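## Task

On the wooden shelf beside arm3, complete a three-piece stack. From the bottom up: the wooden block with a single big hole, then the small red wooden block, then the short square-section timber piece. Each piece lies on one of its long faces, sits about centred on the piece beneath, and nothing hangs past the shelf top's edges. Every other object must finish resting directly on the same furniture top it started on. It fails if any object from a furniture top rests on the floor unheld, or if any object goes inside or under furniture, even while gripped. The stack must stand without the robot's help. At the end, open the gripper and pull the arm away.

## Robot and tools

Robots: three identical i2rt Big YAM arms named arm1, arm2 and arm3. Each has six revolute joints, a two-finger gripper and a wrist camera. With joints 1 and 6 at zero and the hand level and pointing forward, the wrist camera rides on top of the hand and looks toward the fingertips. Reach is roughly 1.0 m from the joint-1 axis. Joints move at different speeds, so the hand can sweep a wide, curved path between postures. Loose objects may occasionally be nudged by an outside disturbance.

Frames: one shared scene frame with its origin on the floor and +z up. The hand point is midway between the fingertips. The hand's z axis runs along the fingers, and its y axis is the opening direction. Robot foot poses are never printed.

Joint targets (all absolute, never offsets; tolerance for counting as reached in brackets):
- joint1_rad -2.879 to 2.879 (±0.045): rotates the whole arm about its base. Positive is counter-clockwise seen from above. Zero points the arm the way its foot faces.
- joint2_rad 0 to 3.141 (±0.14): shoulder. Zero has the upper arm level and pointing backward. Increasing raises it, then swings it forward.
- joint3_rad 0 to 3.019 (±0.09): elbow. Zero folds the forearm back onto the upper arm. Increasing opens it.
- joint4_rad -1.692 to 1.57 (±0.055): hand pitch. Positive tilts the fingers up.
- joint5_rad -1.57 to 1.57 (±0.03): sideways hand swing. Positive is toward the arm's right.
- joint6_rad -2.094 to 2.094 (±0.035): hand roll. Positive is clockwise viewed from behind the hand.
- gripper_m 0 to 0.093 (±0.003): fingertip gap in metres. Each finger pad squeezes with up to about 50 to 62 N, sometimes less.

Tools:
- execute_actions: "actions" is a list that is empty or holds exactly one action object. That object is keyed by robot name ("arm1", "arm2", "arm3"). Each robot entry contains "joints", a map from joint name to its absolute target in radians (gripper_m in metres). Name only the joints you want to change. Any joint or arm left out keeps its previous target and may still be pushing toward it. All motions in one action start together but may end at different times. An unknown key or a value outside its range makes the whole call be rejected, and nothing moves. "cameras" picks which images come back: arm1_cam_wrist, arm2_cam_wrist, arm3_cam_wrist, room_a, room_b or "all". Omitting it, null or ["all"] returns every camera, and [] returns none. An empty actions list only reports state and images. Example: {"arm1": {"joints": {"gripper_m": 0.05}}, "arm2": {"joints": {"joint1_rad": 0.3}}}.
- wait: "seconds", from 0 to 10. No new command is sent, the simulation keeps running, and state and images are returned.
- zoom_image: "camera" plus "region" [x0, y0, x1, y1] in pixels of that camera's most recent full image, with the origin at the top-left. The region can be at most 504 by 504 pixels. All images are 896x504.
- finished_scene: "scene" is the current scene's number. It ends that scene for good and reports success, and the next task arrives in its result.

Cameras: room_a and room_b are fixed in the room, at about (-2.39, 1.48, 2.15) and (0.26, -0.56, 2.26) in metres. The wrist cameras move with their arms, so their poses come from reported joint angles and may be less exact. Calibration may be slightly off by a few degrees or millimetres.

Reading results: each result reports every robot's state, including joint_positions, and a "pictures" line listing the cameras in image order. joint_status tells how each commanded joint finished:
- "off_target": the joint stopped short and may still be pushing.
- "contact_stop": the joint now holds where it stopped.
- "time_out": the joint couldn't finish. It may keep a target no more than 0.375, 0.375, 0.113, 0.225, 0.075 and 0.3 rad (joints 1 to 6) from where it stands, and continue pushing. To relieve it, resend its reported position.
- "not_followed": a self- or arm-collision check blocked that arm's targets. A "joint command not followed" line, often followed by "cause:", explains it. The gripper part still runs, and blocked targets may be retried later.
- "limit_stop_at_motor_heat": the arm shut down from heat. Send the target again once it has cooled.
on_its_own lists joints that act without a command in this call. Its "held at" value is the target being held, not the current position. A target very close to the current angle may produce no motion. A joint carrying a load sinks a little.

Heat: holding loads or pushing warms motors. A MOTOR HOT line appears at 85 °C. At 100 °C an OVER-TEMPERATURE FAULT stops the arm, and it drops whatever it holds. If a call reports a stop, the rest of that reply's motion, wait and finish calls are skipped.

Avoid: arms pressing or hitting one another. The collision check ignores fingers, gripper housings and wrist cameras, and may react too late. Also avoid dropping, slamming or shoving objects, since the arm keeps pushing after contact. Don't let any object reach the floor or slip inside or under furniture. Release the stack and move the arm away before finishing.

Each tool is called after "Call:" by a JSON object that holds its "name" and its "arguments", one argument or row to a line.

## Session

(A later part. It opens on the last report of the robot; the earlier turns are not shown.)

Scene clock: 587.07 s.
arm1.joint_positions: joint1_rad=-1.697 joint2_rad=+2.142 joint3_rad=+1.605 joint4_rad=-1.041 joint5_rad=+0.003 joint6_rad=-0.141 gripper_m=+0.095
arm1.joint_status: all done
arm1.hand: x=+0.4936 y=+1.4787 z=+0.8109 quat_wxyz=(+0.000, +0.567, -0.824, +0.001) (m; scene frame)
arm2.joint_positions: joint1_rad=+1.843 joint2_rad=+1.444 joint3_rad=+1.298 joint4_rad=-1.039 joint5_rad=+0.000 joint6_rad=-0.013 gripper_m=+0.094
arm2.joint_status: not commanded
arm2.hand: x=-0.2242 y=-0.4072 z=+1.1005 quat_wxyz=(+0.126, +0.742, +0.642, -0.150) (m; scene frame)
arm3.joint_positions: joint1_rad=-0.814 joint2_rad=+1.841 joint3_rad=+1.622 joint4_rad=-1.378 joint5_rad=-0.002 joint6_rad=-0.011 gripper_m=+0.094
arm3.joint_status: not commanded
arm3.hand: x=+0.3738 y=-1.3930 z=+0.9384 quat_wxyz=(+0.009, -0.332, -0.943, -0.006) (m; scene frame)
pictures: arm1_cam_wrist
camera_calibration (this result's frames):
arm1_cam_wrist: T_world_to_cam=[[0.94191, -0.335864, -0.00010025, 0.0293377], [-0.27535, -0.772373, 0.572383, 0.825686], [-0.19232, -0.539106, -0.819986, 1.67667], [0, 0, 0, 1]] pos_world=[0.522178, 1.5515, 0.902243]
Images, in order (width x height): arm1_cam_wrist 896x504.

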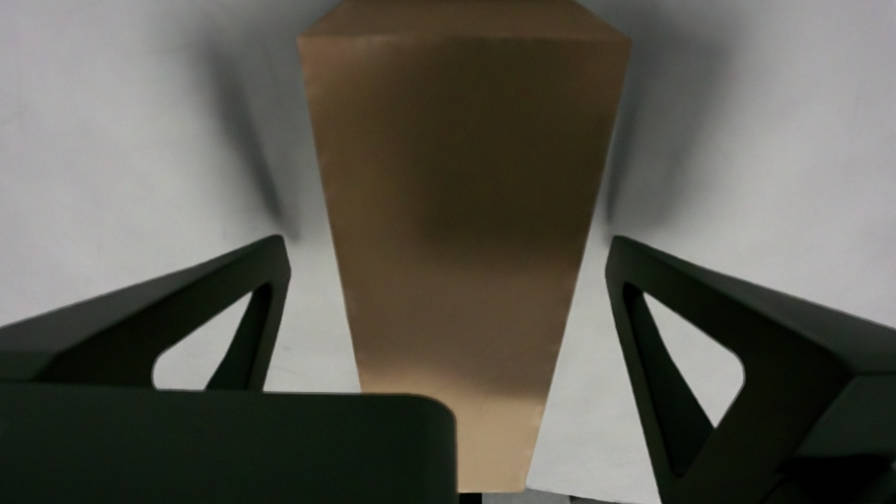

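Call:
{"name": "execute_actions", "arguments": {
  "actions": []
}}

Scene clock: 610.70 s.
arm1.joint_positions: joint1_rad=-1.697 joint2_rad=+2.142 joint3_rad=+1.605 joint4_rad=-1.041 joint5_rad=+0.003 joint6_rad=-0.141 gripper_m=+0.095
arm1.joint_status: all done
arm1.hand: x=+0.4936 y=+1.4787 z=+0.8109 quat_wxyz=(+0.000, +0.567, -0.824, +0.001) (m; scene frame)
arm2.joint_positions: joint1_rad=+1.843 joint2_rad=+1.444 joint3_rad=+1.298 joint4_rad=-1.039 joint5_rad=+0.000 joint6_rad=-0.013 gripper_m=+0.094
arm2.joint_status: not commanded
arm2.hand: x=-0.2242 y=-0.4072 z=+1.1005 quat_wxyz=(+0.126, +0.742, +0.642, -0.150) (m; scene frame)
arm3.joint_positions: joint1_rad=-0.814 joint2_rad=+1.841 joint3_rad=+1.622 joint4_rad=-1.378 joint5_rad=-0.002 joint6_rad=-0.011 gripper_m=+0.094
arm3.joint_status: not commanded
arm3.hand: x=+0.3738 y=-1.3930 z=+0.9384 quat_wxyz=(+0.009, -0.332, -0.943, -0.006) (m; scene frame)
pictures: arm1_cam_wrist, arm2_cam_wrist, arm3_cam_wrist, room_a, room_b
camera_calibration (this result's frames):
arm1_cam_wrist: T_world_to_cam=[[0.941782, -0.336223, -0.000100176, 0.0299322], [-0.275645, -0.772268, 0.572383, 0.825677], [-0.192526, -0.539032, -0.819987, 1.67667], [0, 0, 0, 1]] pos_world=[0.522206, 1.55148, 0.902243]
arm2_cam_wrist: T_world_to_cam=[[-0.986636, 0.162908, -0.00316994, -0.149826], [0.157945, 0.960996, 0.227025, 0.179895], [0.0400305, 0.22349, -0.973884, 1.29765], [0, 0, 0, 1]] pos_world=[-0.228183, -0.438483, 1.22245]
arm3_cam_wrist: T_world_to_cam=[[-0.618955, -0.785253, -0.0165059, -0.849054], [-0.627265, 0.481559, 0.612078, 0.33341], [-0.472688, 0.389202, -0.790625, 1.58944], [0, 0, 0, 1]] pos_world=[0.434919, -1.44589, 1.03856]
Images, in order (width x height): arm1_cam_wrist 896x504, arm2_cam_wrist 896x504, arm3_cam_wrist 896x504, room_a 896x504, room_b 896x504.

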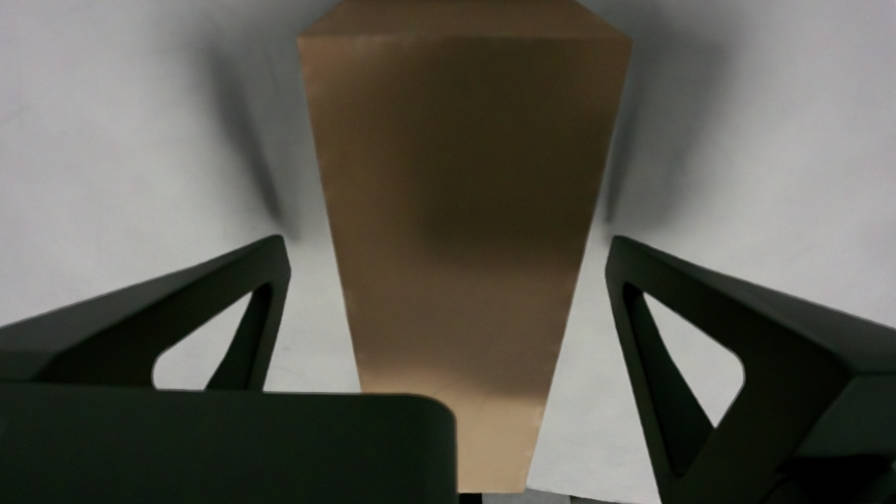

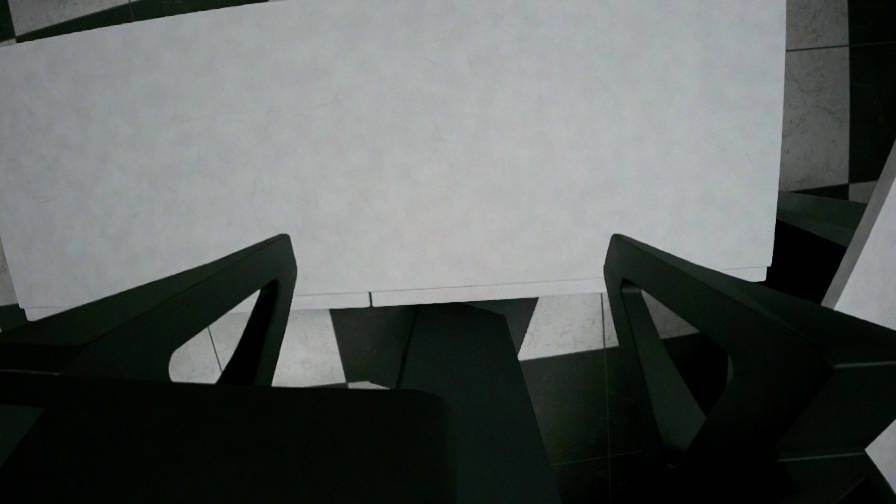

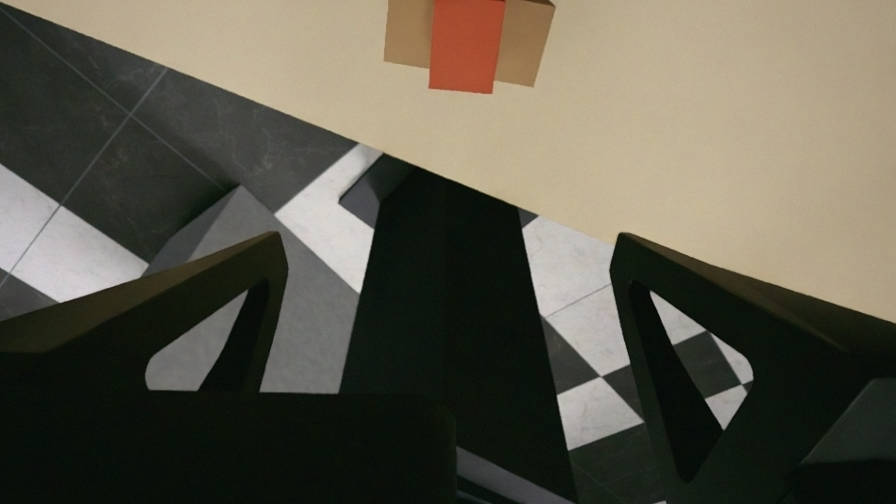

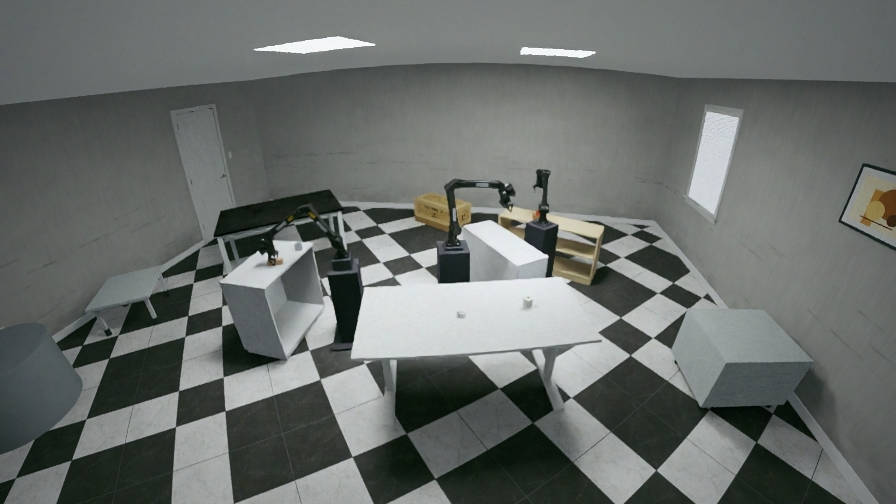

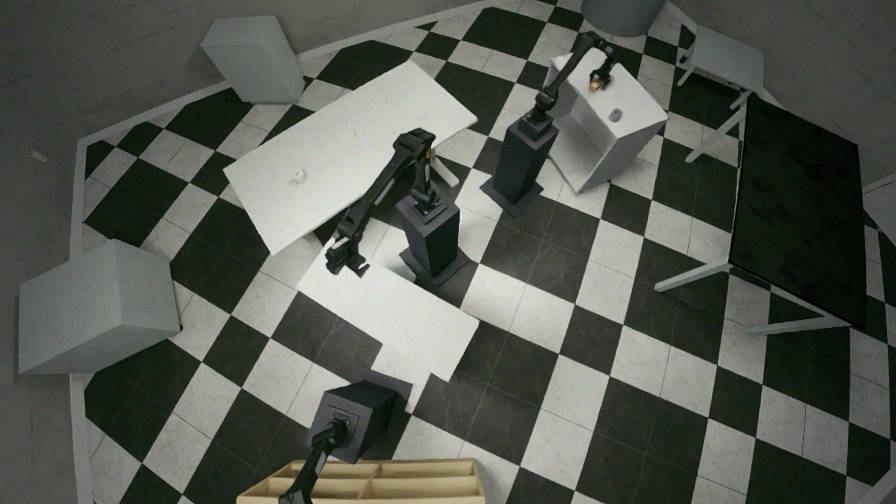

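Call:
{"name": "execute_actions", "arguments": {
  "actions": [
    {"arm1":{"joints":{"gripper_m":0.036}}}
  ],
  "cameras": ["arm1_cam_wrist"]
}}

Scene clock: 614.20 s.
arm1.joint_positions: joint1_rad=-1.697 joint2_rad=+2.142 joint3_rad=+1.605 joint4_rad=-1.041 joint5_rad=+0.002 joint6_rad=-0.139 gripper_m=+0.046
arm1.joint_status: gripper_m off_target (ended at +0.046, target +0.036)
arm1.hand: x=+0.4935 y=+1.4787 z=+0.8109 quat_wxyz=(+0.000, +0.566, -0.824, +0.001) (m; scene frame)
arm2.joint_positions: joint1_rad=+1.843 joint2_rad=+1.444 joint3_rad=+1.298 joint4_rad=-1.039 joint5_rad=+0.000 joint6_rad=-0.013 gripper_m=+0.094
arm2.joint_status: not commanded
arm2.hand: x=-0.2242 y=-0.4072 z=+1.1005 quat_wxyz=(+0.126, +0.742, +0.642, -0.150) (m; scene frame)
arm3.joint_positions: joint1_rad=-0.814 joint2_rad=+1.841 joint3_rad=+1.622 joint4_rad=-1.378 joint5_rad=-0.002 joint6_rad=-0.011 gripper_m=+0.094
arm3.joint_status: not commanded
arm3.hand: x=+0.3738 y=-1.3930 z=+0.9384 quat_wxyz=(+0.009, -0.332, -0.943, -0.006) (m; scene frame)
pictures: arm1_cam_wrist
camera_calibration (this result's frames):
arm1_cam_wrist: T_world_to_cam=[[0.941397, -0.337301, -0.000476451, 0.0320855], [-0.276338, -0.772059, 0.572331, 0.825761], [-0.193416, -0.538658, -0.820023, 1.67659], [0, 0, 0, 1]] pos_world=[0.522262, 1.55147, 0.902247]
Images, in order (width x height): arm1_cam_wrist 896x504.

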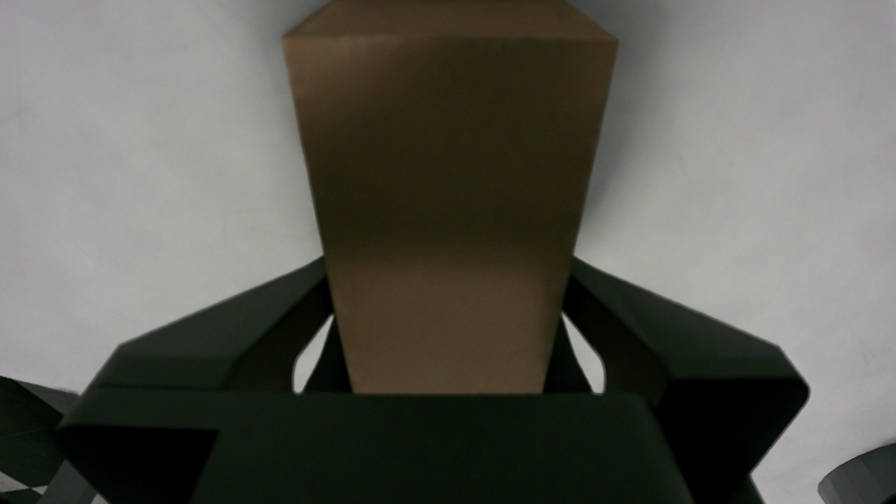

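Call:
{"name": "execute_actions", "arguments": {
  "actions": [
    {"arm1":{"joints":{"joint2_rad":1.9}}}
  ],
  "cameras": ["arm1_cam_wrist"]
}}

Call:
{"name": "execute_actions", "arguments": {
  "actions": [
    {"arm1":{"joints":{"joint1_rad":0.72,"joint3_rad":2.03,"joint4_rad":-1.27,"joint6_rad":-0.76}}}
  ],
  "cameras": ["arm1_cam_wrist","room_b"]
}}

Scene clock: 653.40 s.
arm1.joint_positions: joint1_rad=-1.697 joint2_rad=+1.887 joint3_rad=+1.588 joint4_rad=-1.041 joint5_rad=+0.002 joint6_rad=-0.139 gripper_m=+0.046
arm1.joint_status: all done
arm1.hand: x=+0.5005 y=+1.4910 z=+0.9575 quat_wxyz=(-0.107, +0.562, -0.818, -0.052) (m; scene frame)
arm2.joint_positions: joint1_rad=+1.843 joint2_rad=+1.444 joint3_rad=+1.298 joint4_rad=-1.039 joint5_rad=+0.000 joint6_rad=-0.013 gripper_m=+0.094
arm2.joint_status: not commanded
arm2.hand: x=-0.2242 y=-0.4072 z=+1.1005 quat_wxyz=(+0.126, +0.742, +0.642, -0.150) (m; scene frame)
arm3.joint_positions: joint1_rad=-0.814 joint2_rad=+1.841 joint3_rad=+1.622 joint4_rad=-1.378 joint5_rad=-0.002 joint6_rad=-0.011 gripper_m=+0.094
arm3.joint_status: not commanded
arm3.hand: x=+0.3738 y=-1.3930 z=+0.9384 quat_wxyz=(+0.009, -0.332, -0.943, -0.006) (m; scene frame)
pictures: arm1_cam_wrist
camera_calibration (this result's frames):
arm1_cam_wrist: T_world_to_cam=[[0.939191, -0.341341, 0.0374972, 0.000542815], [-0.330817, -0.870097, 0.365364, 1.12487], [-0.0920874, -0.355551, -0.930109, 1.58645], [0, 0, 0, 1]] pos_world=[0.517708, 1.543, 1.06457]
Images, in order (width x height): arm1_cam_wrist 896x504.

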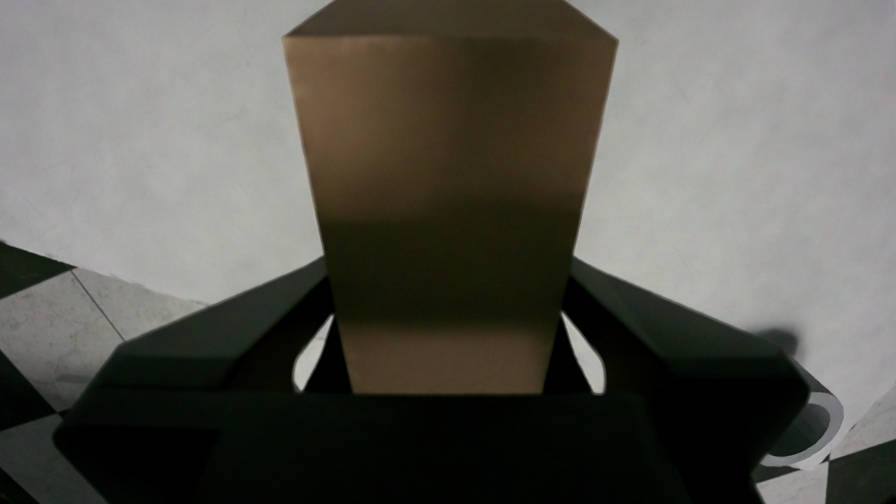

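Scene clock: 655.93 s.
arm1.joint_positions: joint1_rad=+0.723 joint2_rad=+1.918 joint3_rad=+1.992 joint4_rad=-1.255 joint5_rad=-0.001 joint6_rad=-0.746 gripper_m=+0.046
arm1.joint_status: all done
arm1.hand: x=-0.4526 y=+0.7116 z=+1.0966 quat_wxyz=(-0.040, +0.839, +0.509, -0.187) (m; scene frame)
arm2.joint_positions: joint1_rad=+1.843 joint2_rad=+1.444 joint3_rad=+1.298 joint4_rad=-1.039 joint5_rad=+0.000 joint6_rad=-0.013 gripper_m=+0.094
arm2.joint_status: not commanded
arm2.hand: x=-0.2242 y=-0.4072 z=+1.1005 quat_wxyz=(+0.126, +0.742, +0.642, -0.150) (m; scene frame)
arm3.joint_positions: joint1_rad=-0.814 joint2_rad=+1.841 joint3_rad=+1.622 joint4_rad=-1.378 joint5_rad=-0.002 joint6_rad=-0.011 gripper_m=+0.094
arm3.joint_status: not commanded
arm3.hand: x=+0.3738 y=-1.3930 z=+0.9384 quat_wxyz=(+0.009, -0.332, -0.943, -0.006) (m; scene frame)
pictures: arm1_cam_wrist, room_b
camera_calibration (this result's frames):
arm1_cam_wrist: T_world_to_cam=[[-0.849009, 0.458653, 0.262338, -1.00074], [0.524357, 0.792507, 0.311421, -0.656335], [-0.0650709, 0.401958, -0.913343, 0.805723], [0, 0, 0, 1]] pos_world=[-0.453056, 0.655277, 1.20283]
Images, in order (width x height): arm1_cam_wrist 896x504, room_b 896x504.

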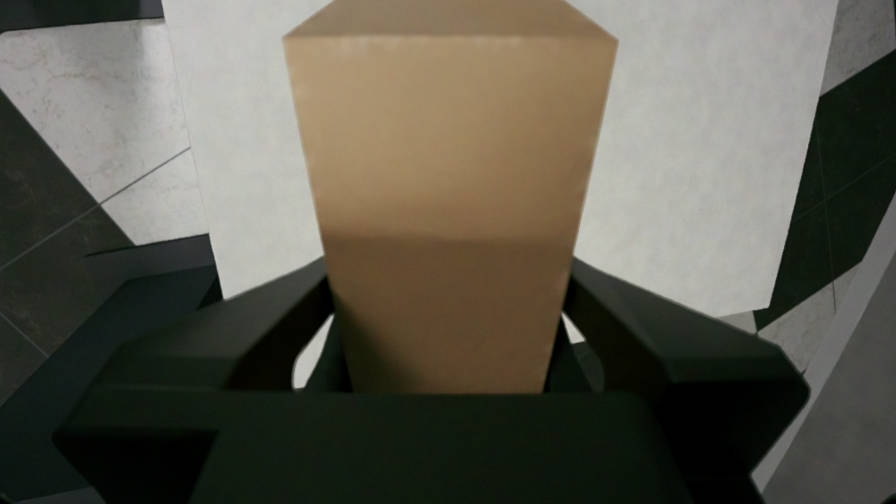

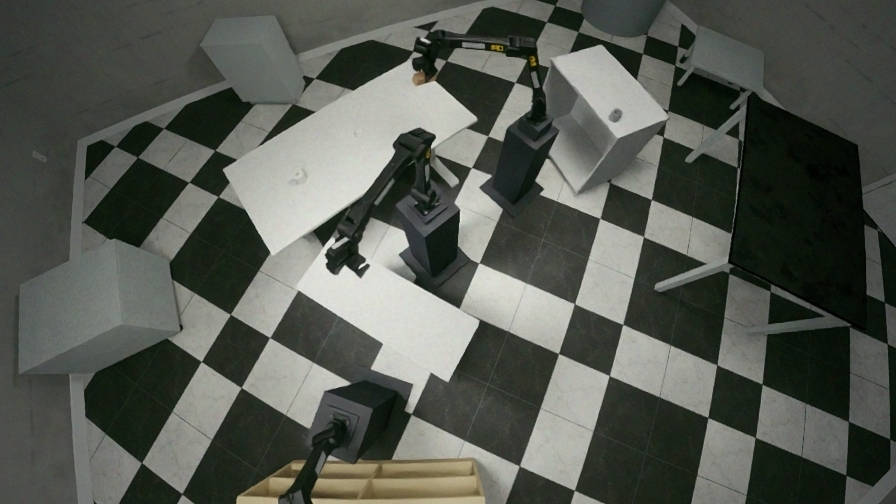

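Call:
{"name": "execute_actions", "arguments": {
  "actions": [
    {"arm1":{"joints":{"joint2_rad":2.33,"joint4_rad":-1.195}}}
  ],
  "cameras": ["arm1_cam_wrist"]
}}

Scene clock: 672.77 s.
arm1.joint_positions: joint1_rad=+0.723 joint2_rad=+2.365 joint3_rad=+1.992 joint4_rad=-1.207 joint5_rad=-0.001 joint6_rad=-0.746 gripper_m=+0.046
arm1.joint_status: all done
arm1.hand: x=-0.4554 y=+0.7122 z=+0.7948 quat_wxyz=(-0.001, +0.855, +0.518, +0.007) (m; scene frame)
arm2.joint_positions: joint1_rad=+1.843 joint2_rad=+1.444 joint3_rad=+1.298 joint4_rad=-1.039 joint5_rad=+0.000 joint6_rad=-0.013 gripper_m=+0.094
arm2.joint_status: not commanded
arm2.hand: x=-0.2242 y=-0.4072 z=+1.1005 quat_wxyz=(+0.126, +0.742, +0.642, -0.150) (m; scene frame)
arm3.joint_positions: joint1_rad=-0.814 joint2_rad=+1.841 joint3_rad=+1.622 joint4_rad=-1.378 joint5_rad=-0.002 joint6_rad=-0.011 gripper_m=+0.094
arm3.joint_status: not commanded
arm3.hand: x=+0.3738 y=-1.3930 z=+0.9384 quat_wxyz=(+0.009, -0.332, -0.943, -0.006) (m; scene frame)
pictures: arm1_cam_wrist
camera_calibration (this result's frames):
arm1_cam_wrist: T_world_to_cam=[[-0.896409, 0.443139, -0.00883233, -0.719296], [0.355459, 0.730662, 0.582909, -0.809932], [0.264763, 0.519385, -0.81249, 0.516082], [0, 0, 0, 1]] pos_world=[-0.493525, 0.642489, 0.885075]
Images, in order (width x height): arm1_cam_wrist 896x504.

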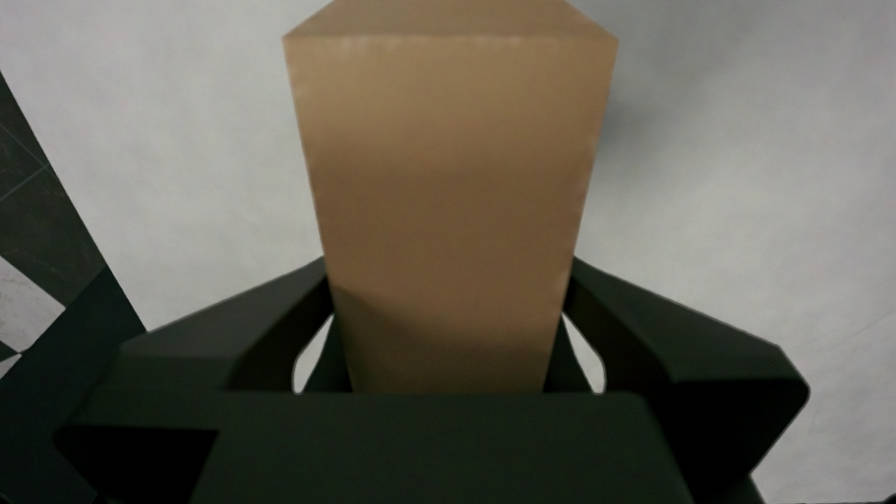

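Call:
{"name": "execute_actions", "arguments": {
  "actions": [
    {"arm1":{"joints":{"joint2_rad":2.365,"joint4_rad":-1.17}}}
  ],
  "cameras": ["arm1_cam_wrist","room_a"]
}}

Scene clock: 685.60 s.
arm1.joint_positions: joint1_rad=+0.723 joint2_rad=+2.365 joint3_rad=+1.992 joint4_rad=-1.188 joint5_rad=-0.001 joint6_rad=-0.746 gripper_m=+0.046
arm1.joint_status: all done
arm1.hand: x=-0.4599 y=+0.7106 z=+0.7948 quat_wxyz=(-0.003, +0.855, +0.518, -0.002) (m; scene frame)
arm2.joint_positions: joint1_rad=+1.843 joint2_rad=+1.444 joint3_rad=+1.298 joint4_rad=-1.039 joint5_rad=+0.000 joint6_rad=-0.013 gripper_m=+0.094
arm2.joint_status: not commanded
arm2.hand: x=-0.2242 y=-0.4072 z=+1.1005 quat_wxyz=(+0.126, +0.742, +0.642, -0.150) (m; scene frame)
arm3.joint_positions: joint1_rad=-0.814 joint2_rad=+1.841 joint3_rad=+1.622 joint4_rad=-1.378 joint5_rad=-0.002 joint6_rad=-0.011 gripper_m=+0.094
arm3.joint_status: not commanded
arm3.hand: x=+0.3738 y=-1.3930 z=+0.9384 quat_wxyz=(+0.009, -0.332, -0.943, -0.006) (m; scene frame)
pictures: arm1_cam_wrist, room_a
camera_calibration (this result's frames):
arm1_cam_wrist: T_world_to_cam=[[-0.896491, 0.44304, 0.00442187, -0.733056], [0.365758, 0.734404, 0.571727, -0.79623], [0.25005, 0.514165, -0.820432, 0.521307], [0, 0, 0, 1]] pos_world=[-0.496304, 0.64149, 0.886164]
Images, in order (width x height): arm1_cam_wrist 896x504, room_a 896x504.

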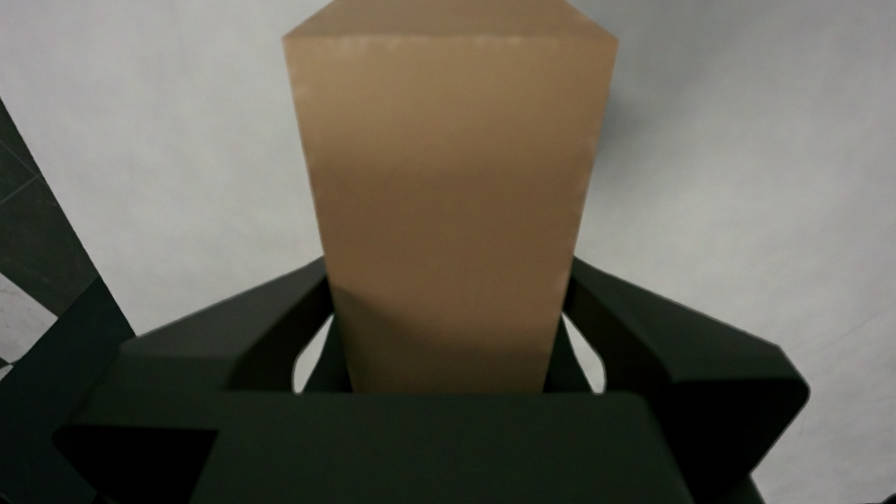

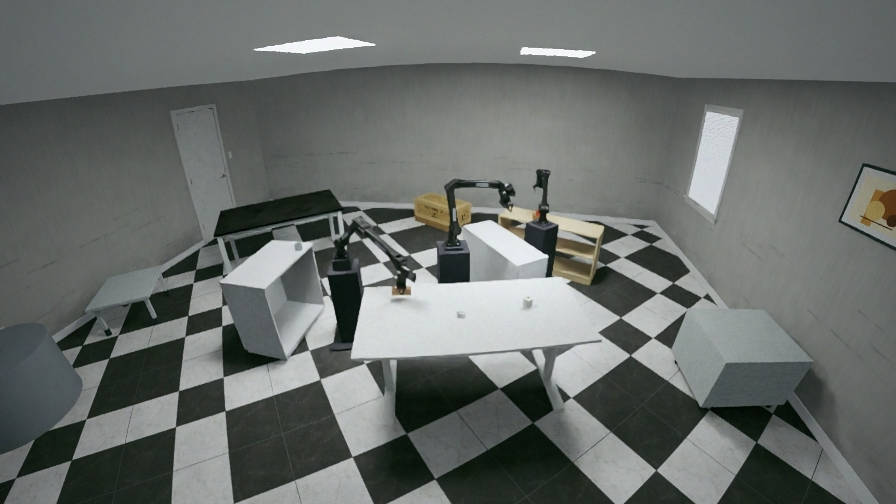

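Call:
{"name": "execute_actions", "arguments": {
  "actions": [
    {"arm1":{"joints":{"joint2_rad":2.39,"joint4_rad":-1.16}}}
  ],
  "cameras": ["arm1_cam_wrist","room_a"]
}}

Scene clock: 694.63 s.
arm1.joint_positions: joint1_rad=+0.723 joint2_rad=+2.368 joint3_rad=+1.992 joint4_rad=-1.178 joint5_rad=-0.001 joint6_rad=-0.746 gripper_m=+0.046
arm1.joint_status: all done
arm1.hand: x=-0.4619 y=+0.7099 z=+0.7933 quat_wxyz=(-0.003, +0.855, +0.518, -0.006) (m; scene frame)
arm2.joint_positions: joint1_rad=+1.843 joint2_rad=+1.444 joint3_rad=+1.298 joint4_rad=-1.039 joint5_rad=+0.000 joint6_rad=-0.013 gripper_m=+0.094
arm2.joint_status: not commanded
arm2.hand: x=-0.2242 y=-0.4072 z=+1.1005 quat_wxyz=(+0.126, +0.742, +0.642, -0.150) (m; scene frame)
arm3.joint_positions: joint1_rad=-0.814 joint2_rad=+1.841 joint3_rad=+1.622 joint4_rad=-1.378 joint5_rad=-0.002 joint6_rad=-0.011 gripper_m=+0.094
arm3.joint_status: not commanded
arm3.hand: x=+0.3738 y=-1.3930 z=+0.9384 quat_wxyz=(+0.009, -0.332, -0.943, -0.006) (m; scene frame)
pictures: arm1_cam_wrist, room_a
camera_calibration (this result's frames):
arm1_cam_wrist: T_world_to_cam=[[-0.896454, 0.443023, 0.00998883, -0.738928], [0.370023, 0.735955, 0.566969, -0.789453], [0.243829, 0.511958, -0.823679, 0.522194], [0, 0, 0, 1]] pos_world=[-0.497626, 0.641023, 0.885096]
Images, in order (width x height): arm1_cam_wrist 896x504, room_a 896x504.

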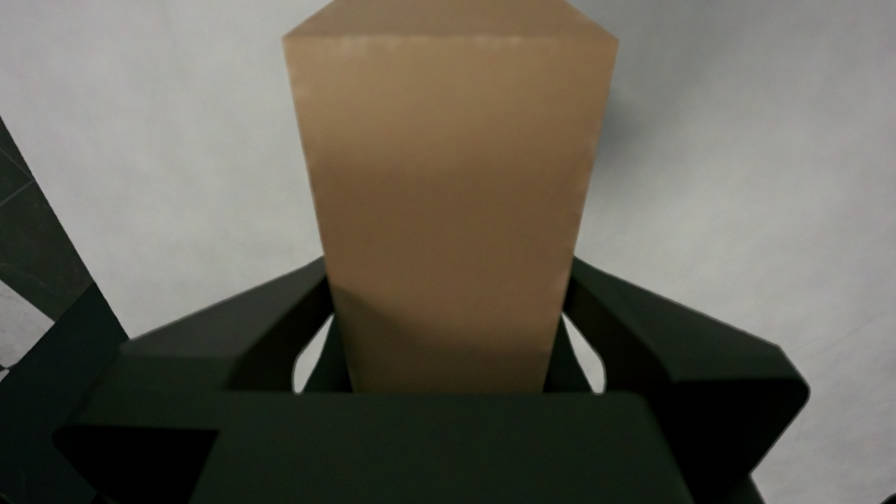

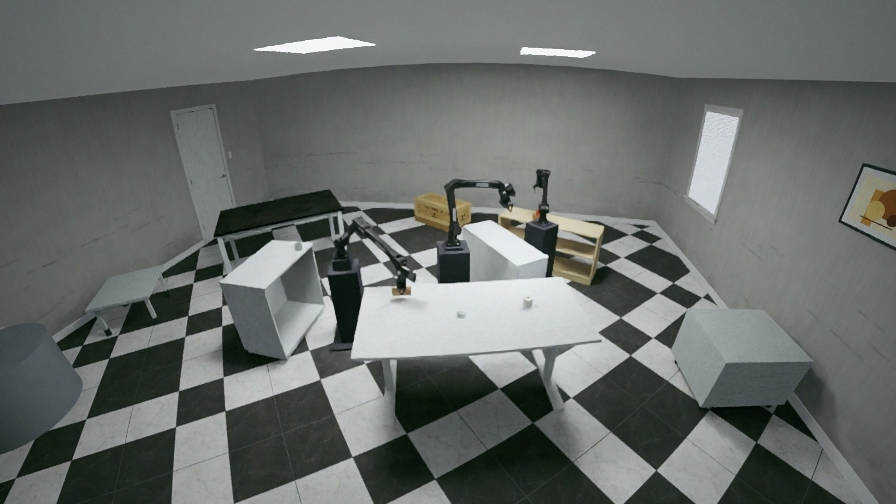

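Call:
{"name": "zoom_image", "arguments": {
  "camera": "room_a",
  "region": [340, 240, 460, 320]
}}

Region (340, 240, 460, 320) of room_a's 896x504 image, scaled by 4.200, with more detail than that image has.

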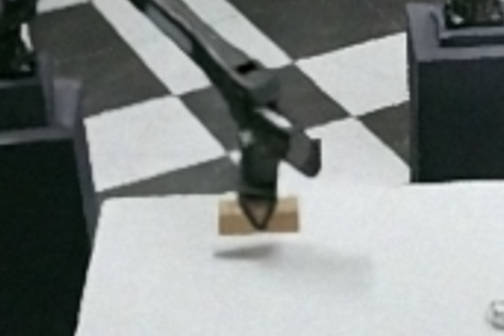

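Call:
{"name": "execute_actions", "arguments": {
  "actions": [
    {"arm1":{"joints":{"joint2_rad":2.418,"joint4_rad":-1.15}}}
  ],
  "cameras": ["arm1_cam_wrist","room_a"]
}}

Scene clock: 707.23 s.
arm1.joint_positions: joint1_rad=+0.723 joint2_rad=+2.408 joint3_rad=+1.992 joint4_rad=-1.168 joint5_rad=-0.001 joint6_rad=-0.746 gripper_m=+0.046
arm1.joint_status: all done
arm1.hand: x=-0.4573 y=+0.7117 z=+0.7662 quat_wxyz=(+0.000, +0.855, +0.518, +0.009) (m; scene frame)
arm2.joint_positions: joint1_rad=+1.843 joint2_rad=+1.444 joint3_rad=+1.298 joint4_rad=-1.039 joint5_rad=+0.000 joint6_rad=-0.013 gripper_m=+0.094
arm2.joint_status: not commanded
arm2.hand: x=-0.2242 y=-0.4072 z=+1.1005 quat_wxyz=(+0.126, +0.742, +0.642, -0.150) (m; scene frame)
arm3.joint_positions: joint1_rad=-0.814 joint2_rad=+1.841 joint3_rad=+1.622 joint4_rad=-1.378 joint5_rad=-0.002 joint6_rad=-0.011 gripper_m=+0.094
arm3.joint_status: not commanded
arm3.hand: x=+0.3738 y=-1.3930 z=+0.9384 quat_wxyz=(+0.009, -0.332, -0.943, -0.006) (m; scene frame)
pictures: arm1_cam_wrist, room_a
camera_calibration (this result's frames):
arm1_cam_wrist: T_world_to_cam=[[-0.896379, 0.44316, -0.0106877, -0.719545], [0.354001, 0.730132, 0.584458, -0.793729], [0.266812, 0.520112, -0.811354, 0.493154], [0, 0, 0, 1]] pos_world=[-0.495583, 0.641906, 0.856333]
Images, in order (width x height): arm1_cam_wrist 896x504, room_a 896x504.

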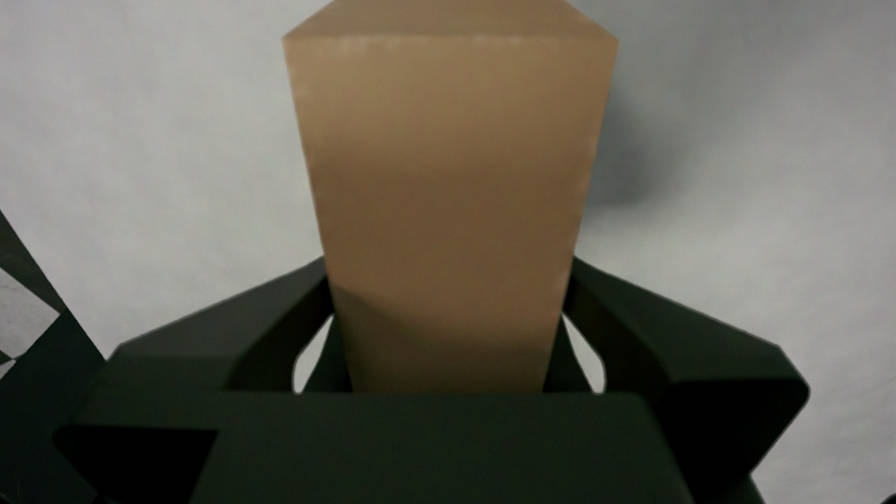

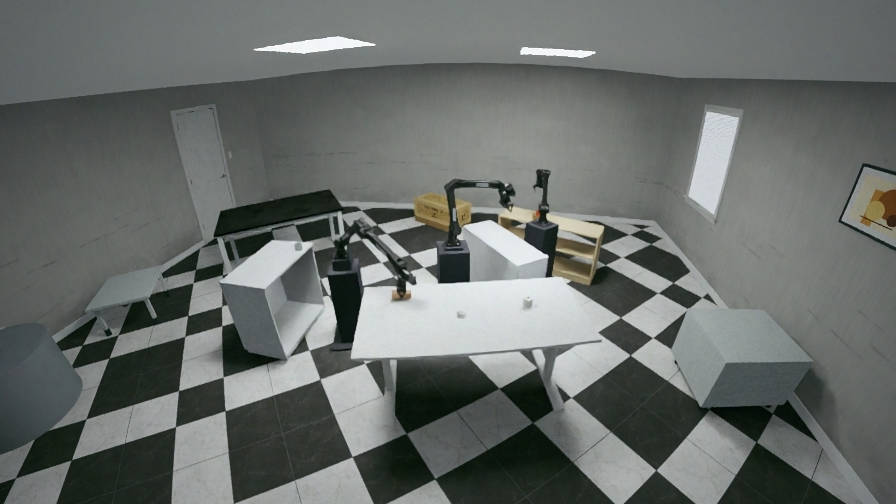

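Call:
{"name": "zoom_image", "arguments": {
  "camera": "room_a",
  "region": [360, 260, 440, 314]
}}

Region (360, 260, 440, 314) of room_a's 896x504 image, scaled by 6.300, with more detail than that image has; it fills the top 340 rows of this view, and the rest is white.

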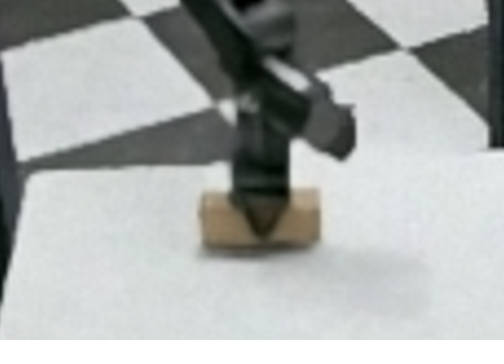

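Call:
{"name": "execute_actions", "arguments": {
  "actions": [
    {"arm1":{"joints":{"gripper_m":0.09,"joint2_rad":2.408}}}
  ],
  "cameras": ["arm1_cam_wrist"]
}}

Call:
{"name": "execute_actions", "arguments": {
  "actions": [
    {"arm1":{"joints":{"joint2_rad":2.0}}}
  ],
  "cameras": ["arm1_cam_wrist","room_a"]
}}

Scene clock: 734.40 s.
arm1.joint_positions: joint1_rad=+0.723 joint2_rad=+2.408 joint3_rad=+1.992 joint4_rad=-1.168 joint5_rad=-0.001 joint6_rad=-0.746 gripper_m=+0.090
arm1.joint_status: all done
arm1.hand: x=-0.4573 y=+0.7117 z=+0.7662 quat_wxyz=(+0.000, +0.855, +0.518, +0.009) (m; scene frame)
arm2.joint_positions: joint1_rad=+1.843 joint2_rad=+1.444 joint3_rad=+1.298 joint4_rad=-1.039 joint5_rad=+0.000 joint6_rad=-0.013 gripper_m=+0.094
arm2.joint_status: not commanded
arm2.hand: x=-0.2242 y=-0.4072 z=+1.1005 quat_wxyz=(+0.126, +0.742, +0.642, -0.150) (m; scene frame)
arm3.joint_positions: joint1_rad=-0.814 joint2_rad=+1.841 joint3_rad=+1.622 joint4_rad=-1.378 joint5_rad=-0.002 joint6_rad=-0.011 gripper_m=+0.094
arm3.joint_status: not commanded
arm3.hand: x=+0.3738 y=-1.3930 z=+0.9384 quat_wxyz=(+0.009, -0.332, -0.943, -0.006) (m; scene frame)
pictures: arm1_cam_wrist
camera_calibration (this result's frames):
arm1_cam_wrist: T_world_to_cam=[[-0.896379, 0.44316, -0.0106877, -0.719545], [0.354001, 0.730132, 0.584458, -0.793729], [0.266812, 0.520112, -0.811354, 0.493154], [0, 0, 0, 1]] pos_world=[-0.495583, 0.641906, 0.856333]
Images, in order (width x height): arm1_cam_wrist 896x504.

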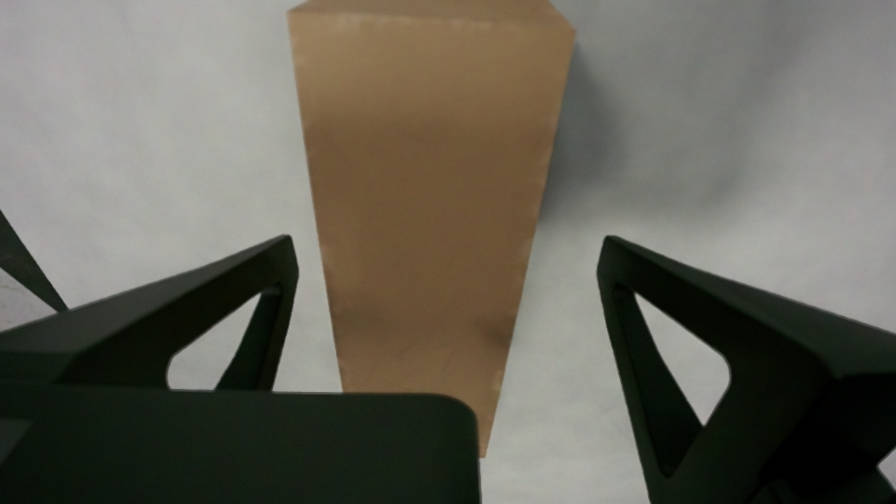

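Scene clock: 736.13 s.
arm1.joint_positions: joint1_rad=+0.723 joint2_rad=+1.992 joint3_rad=+2.023 joint4_rad=-1.166 joint5_rad=-0.001 joint6_rad=-0.746 gripper_m=+0.090
arm1.joint_status: all done
arm1.hand: x=-0.4856 y=+0.7000 z=+1.0693 quat_wxyz=(-0.045, +0.835, +0.507, -0.209) (m; scene frame)
arm2.joint_positions: joint1_rad=+1.843 joint2_rad=+1.444 joint3_rad=+1.298 joint4_rad=-1.039 joint5_rad=+0.000 joint6_rad=-0.013 gripper_m=+0.094
arm2.joint_status: not commanded
arm2.hand: x=-0.2242 y=-0.4072 z=+1.1005 quat_wxyz=(+0.126, +0.742, +0.642, -0.150) (m; scene frame)
arm3.joint_positions: joint1_rad=-0.814 joint2_rad=+1.841 joint3_rad=+1.622 joint4_rad=-1.378 joint5_rad=-0.002 joint6_rad=-0.011 gripper_m=+0.094
arm3.joint_status: not commanded
arm3.hand: x=+0.3738 y=-1.3930 z=+0.9384 quat_wxyz=(+0.009, -0.332, -0.943, -0.006) (m; scene frame)
pictures: arm1_cam_wrist, room_a
camera_calibration (this result's frames):
arm1_cam_wrist: T_world_to_cam=[[-0.837278, 0.462695, 0.29134, -1.04443], [0.536746, 0.797122, 0.276587, -0.581216], [-0.104258, 0.387955, -0.915762, 0.77668], [0, 0, 0, 1]] pos_world=[-0.481533, 0.645233, 1.17629]
Images, in order (width x height): arm1_cam_wrist 896x504, room_a 896x504.

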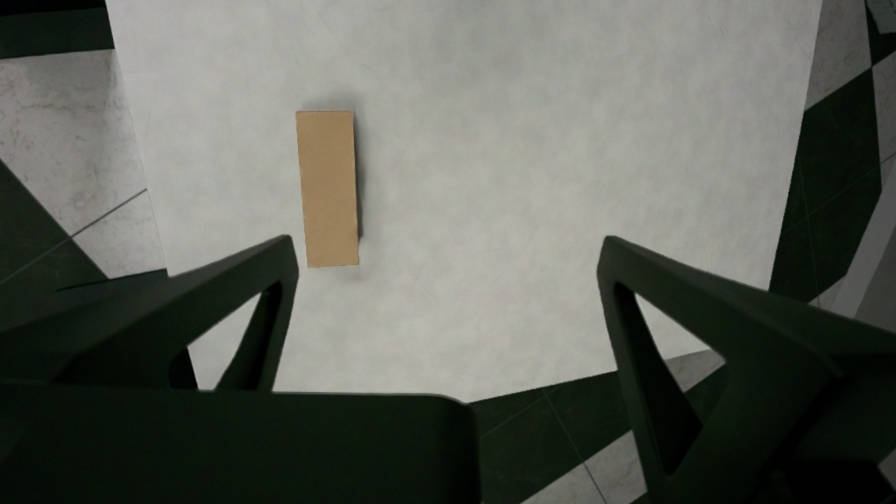

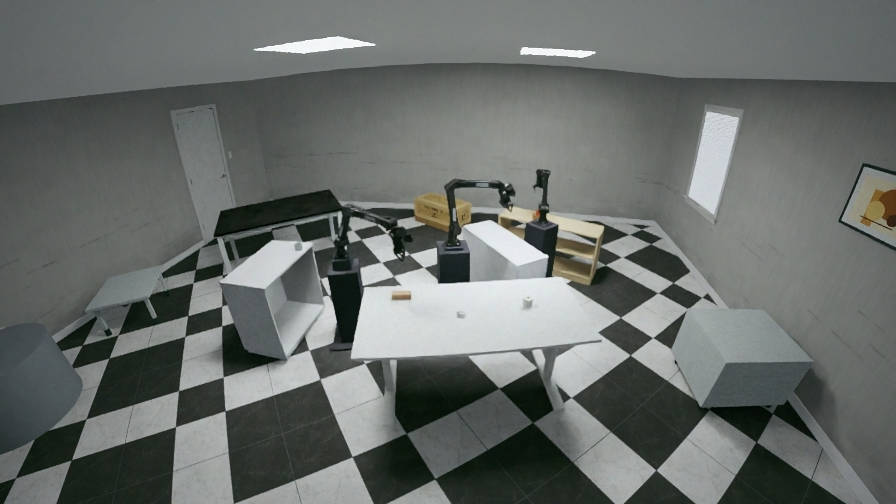

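Call:
{"name": "execute_actions", "arguments": {
  "actions": [
    {"arm1":{"joints":{"joint1_rad":-0.9,"joint2_rad":1.5,"joint3_rad":1.5,"joint4_rad":-1.2,"joint6_rad":0}},"arm2":{"joints":{"joint1_rad":-0.665,"joint2_rad":1.9,"joint3_rad":1.945,"joint4_rad":-1.2,"joint6_rad":1.02}}}
  ],
  "cameras": ["arm2_cam_wrist","room_b"]
}}

Scene clock: 795.03 s.
arm1.joint_positions: joint1_rad=-0.908 joint2_rad=+1.498 joint3_rad=+1.502 joint4_rad=-1.182 joint5_rad=-0.001 joint6_rad=-0.016 gripper_m=+0.090
arm1.joint_status: all done
arm1.hand: x=+0.0462 y=+1.4600 z=+1.1261 quat_wxyz=(-0.121, +0.789, -0.582, -0.156) (m; scene frame)
arm2.joint_positions: joint1_rad=-0.671 joint2_rad=+1.919 joint3_rad=+1.906 joint4_rad=-1.192 joint5_rad=+0.002 joint6_rad=+1.008 gripper_m=+0.094
arm2.joint_status: all done
arm2.hand: x=-0.4530 y=+0.7088 z=+1.0882 quat_wxyz=(-0.006, +0.485, -0.856, -0.178) (m; scene frame)
arm3.joint_positions: joint1_rad=-0.814 joint2_rad=+1.841 joint3_rad=+1.622 joint4_rad=-1.378 joint5_rad=-0.002 joint6_rad=-0.011 gripper_m=+0.094
arm3.joint_status: not commanded
arm3.hand: x=+0.3738 y=-1.3930 z=+0.9384 quat_wxyz=(+0.009, -0.332, -0.943, -0.006) (m; scene frame)
pictures: arm2_cam_wrist, room_b
camera_calibration (this result's frames):
arm2_cam_wrist: T_world_to_cam=[[0.821975, -0.481367, -0.304373, 1.04626], [-0.346876, -0.847013, 0.402797, 0.0079014], [-0.451701, -0.22551, -0.863199, 1.02046], [0, 0, 0, 1]] pos_world=[-0.396316, 0.74045, 1.19613]
Images, in order (width x height): arm2_cam_wrist 896x504, room_b 896x504.

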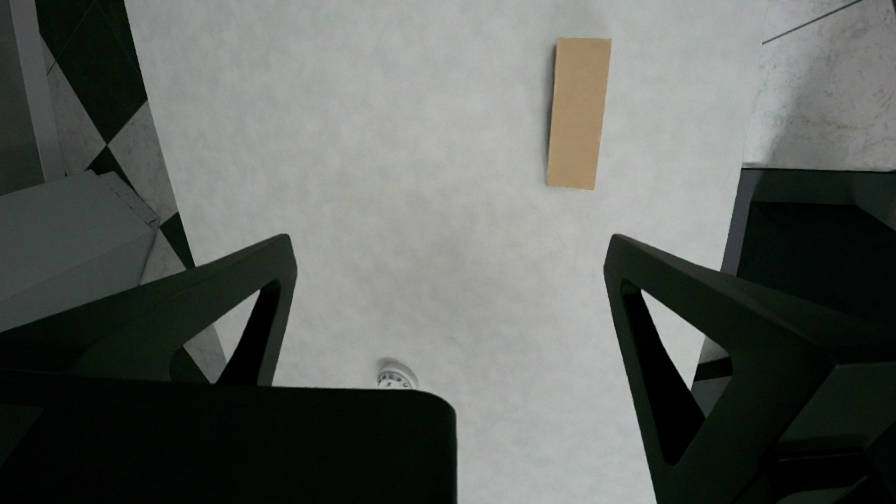

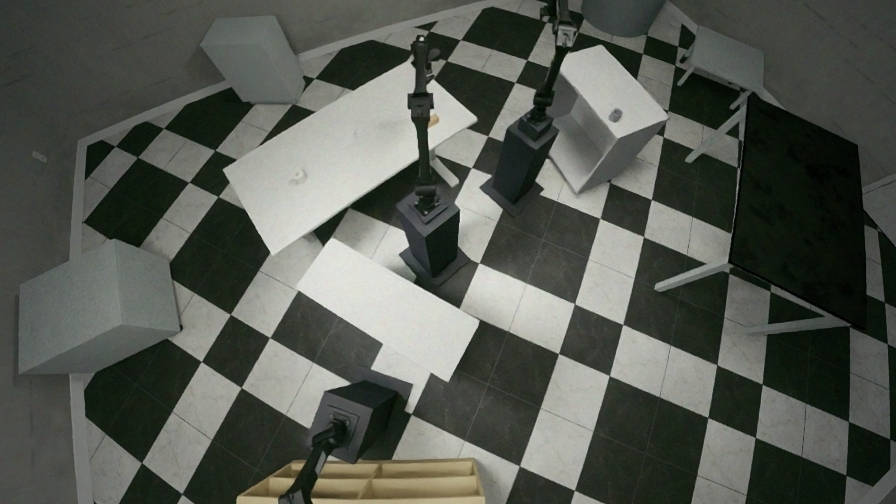

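Call:
{"name": "zoom_image", "arguments": {
  "camera": "arm2_cam_wrist",
  "region": [500, 20, 660, 200]
}}

Region (500, 20, 660, 200) of arm2_cam_wrist's 896x504 image, scaled by 2.800, with more detail than that image has.

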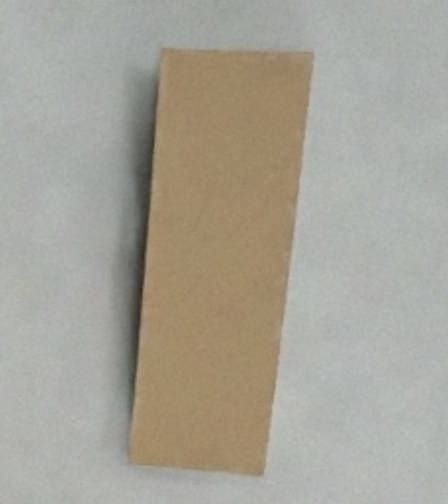

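Call:
{"name": "execute_actions", "arguments": {
  "actions": [
    {"arm2":{"joints":{"joint1_rad":-0.69,"joint2_rad":2.22,"joint3_rad":1.87,"joint4_rad":-1.195,"joint6_rad":0.972}}}
  ],
  "cameras": ["arm2_cam_wrist","room_a"]
}}

Scene clock: 839.53 s.
arm1.joint_positions: joint1_rad=-0.908 joint2_rad=+1.498 joint3_rad=+1.502 joint4_rad=-1.182 joint5_rad=-0.001 joint6_rad=-0.016 gripper_m=+0.090
arm1.joint_status: not commanded
arm1.hand: x=+0.0462 y=+1.4600 z=+1.1261 quat_wxyz=(-0.121, +0.789, -0.582, -0.156) (m; scene frame)
arm2.joint_positions: joint1_rad=-0.681 joint2_rad=+2.227 joint3_rad=+1.849 joint4_rad=-1.192 joint5_rad=+0.002 joint6_rad=+0.985 gripper_m=+0.094
arm2.joint_status: all done
arm2.hand: x=-0.4369 y=+0.6896 z=+0.8626 quat_wxyz=(+0.002, +0.499, -0.867, +0.002) (m; scene frame)
arm3.joint_positions: joint1_rad=-0.814 joint2_rad=+1.841 joint3_rad=+1.622 joint4_rad=-1.378 joint5_rad=-0.002 joint6_rad=-0.011 gripper_m=+0.094
arm3.joint_status: not commanded
arm3.hand: x=+0.3738 y=-1.3930 z=+0.9384 quat_wxyz=(+0.009, -0.332, -0.943, -0.006) (m; scene frame)
pictures: arm2_cam_wrist, room_a
camera_calibration (this result's frames):
arm2_cam_wrist: T_world_to_cam=[[0.854677, -0.519159, 0.00058885, 0.732408], [-0.419635, -0.690165, 0.589558, -0.21295], [-0.305668, -0.504129, -0.807726, 1.0367], [0, 0, 0, 1]] pos_world=[-0.398447, 0.755897, 0.962487]
Images, in order (width x height): arm2_cam_wrist 896x504, room_a 896x504.

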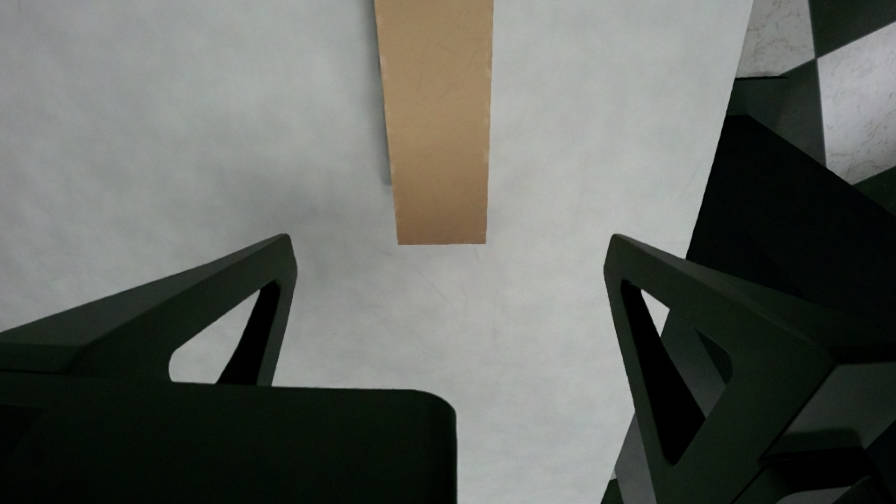

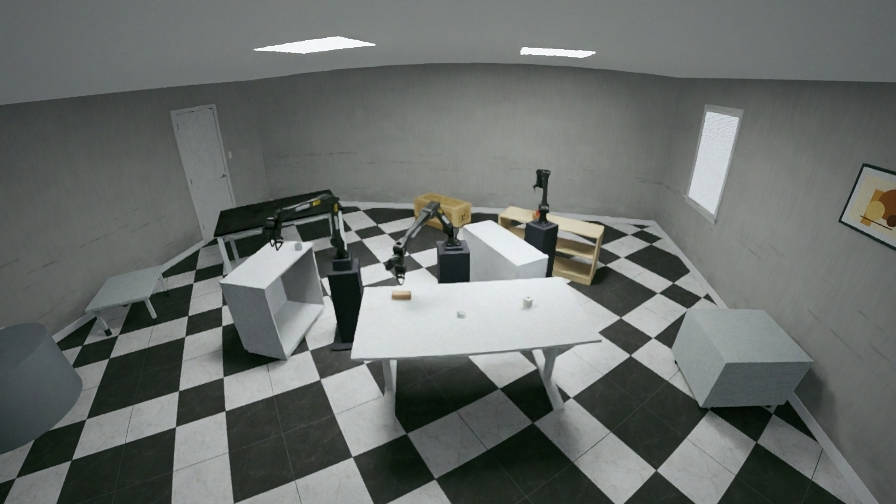

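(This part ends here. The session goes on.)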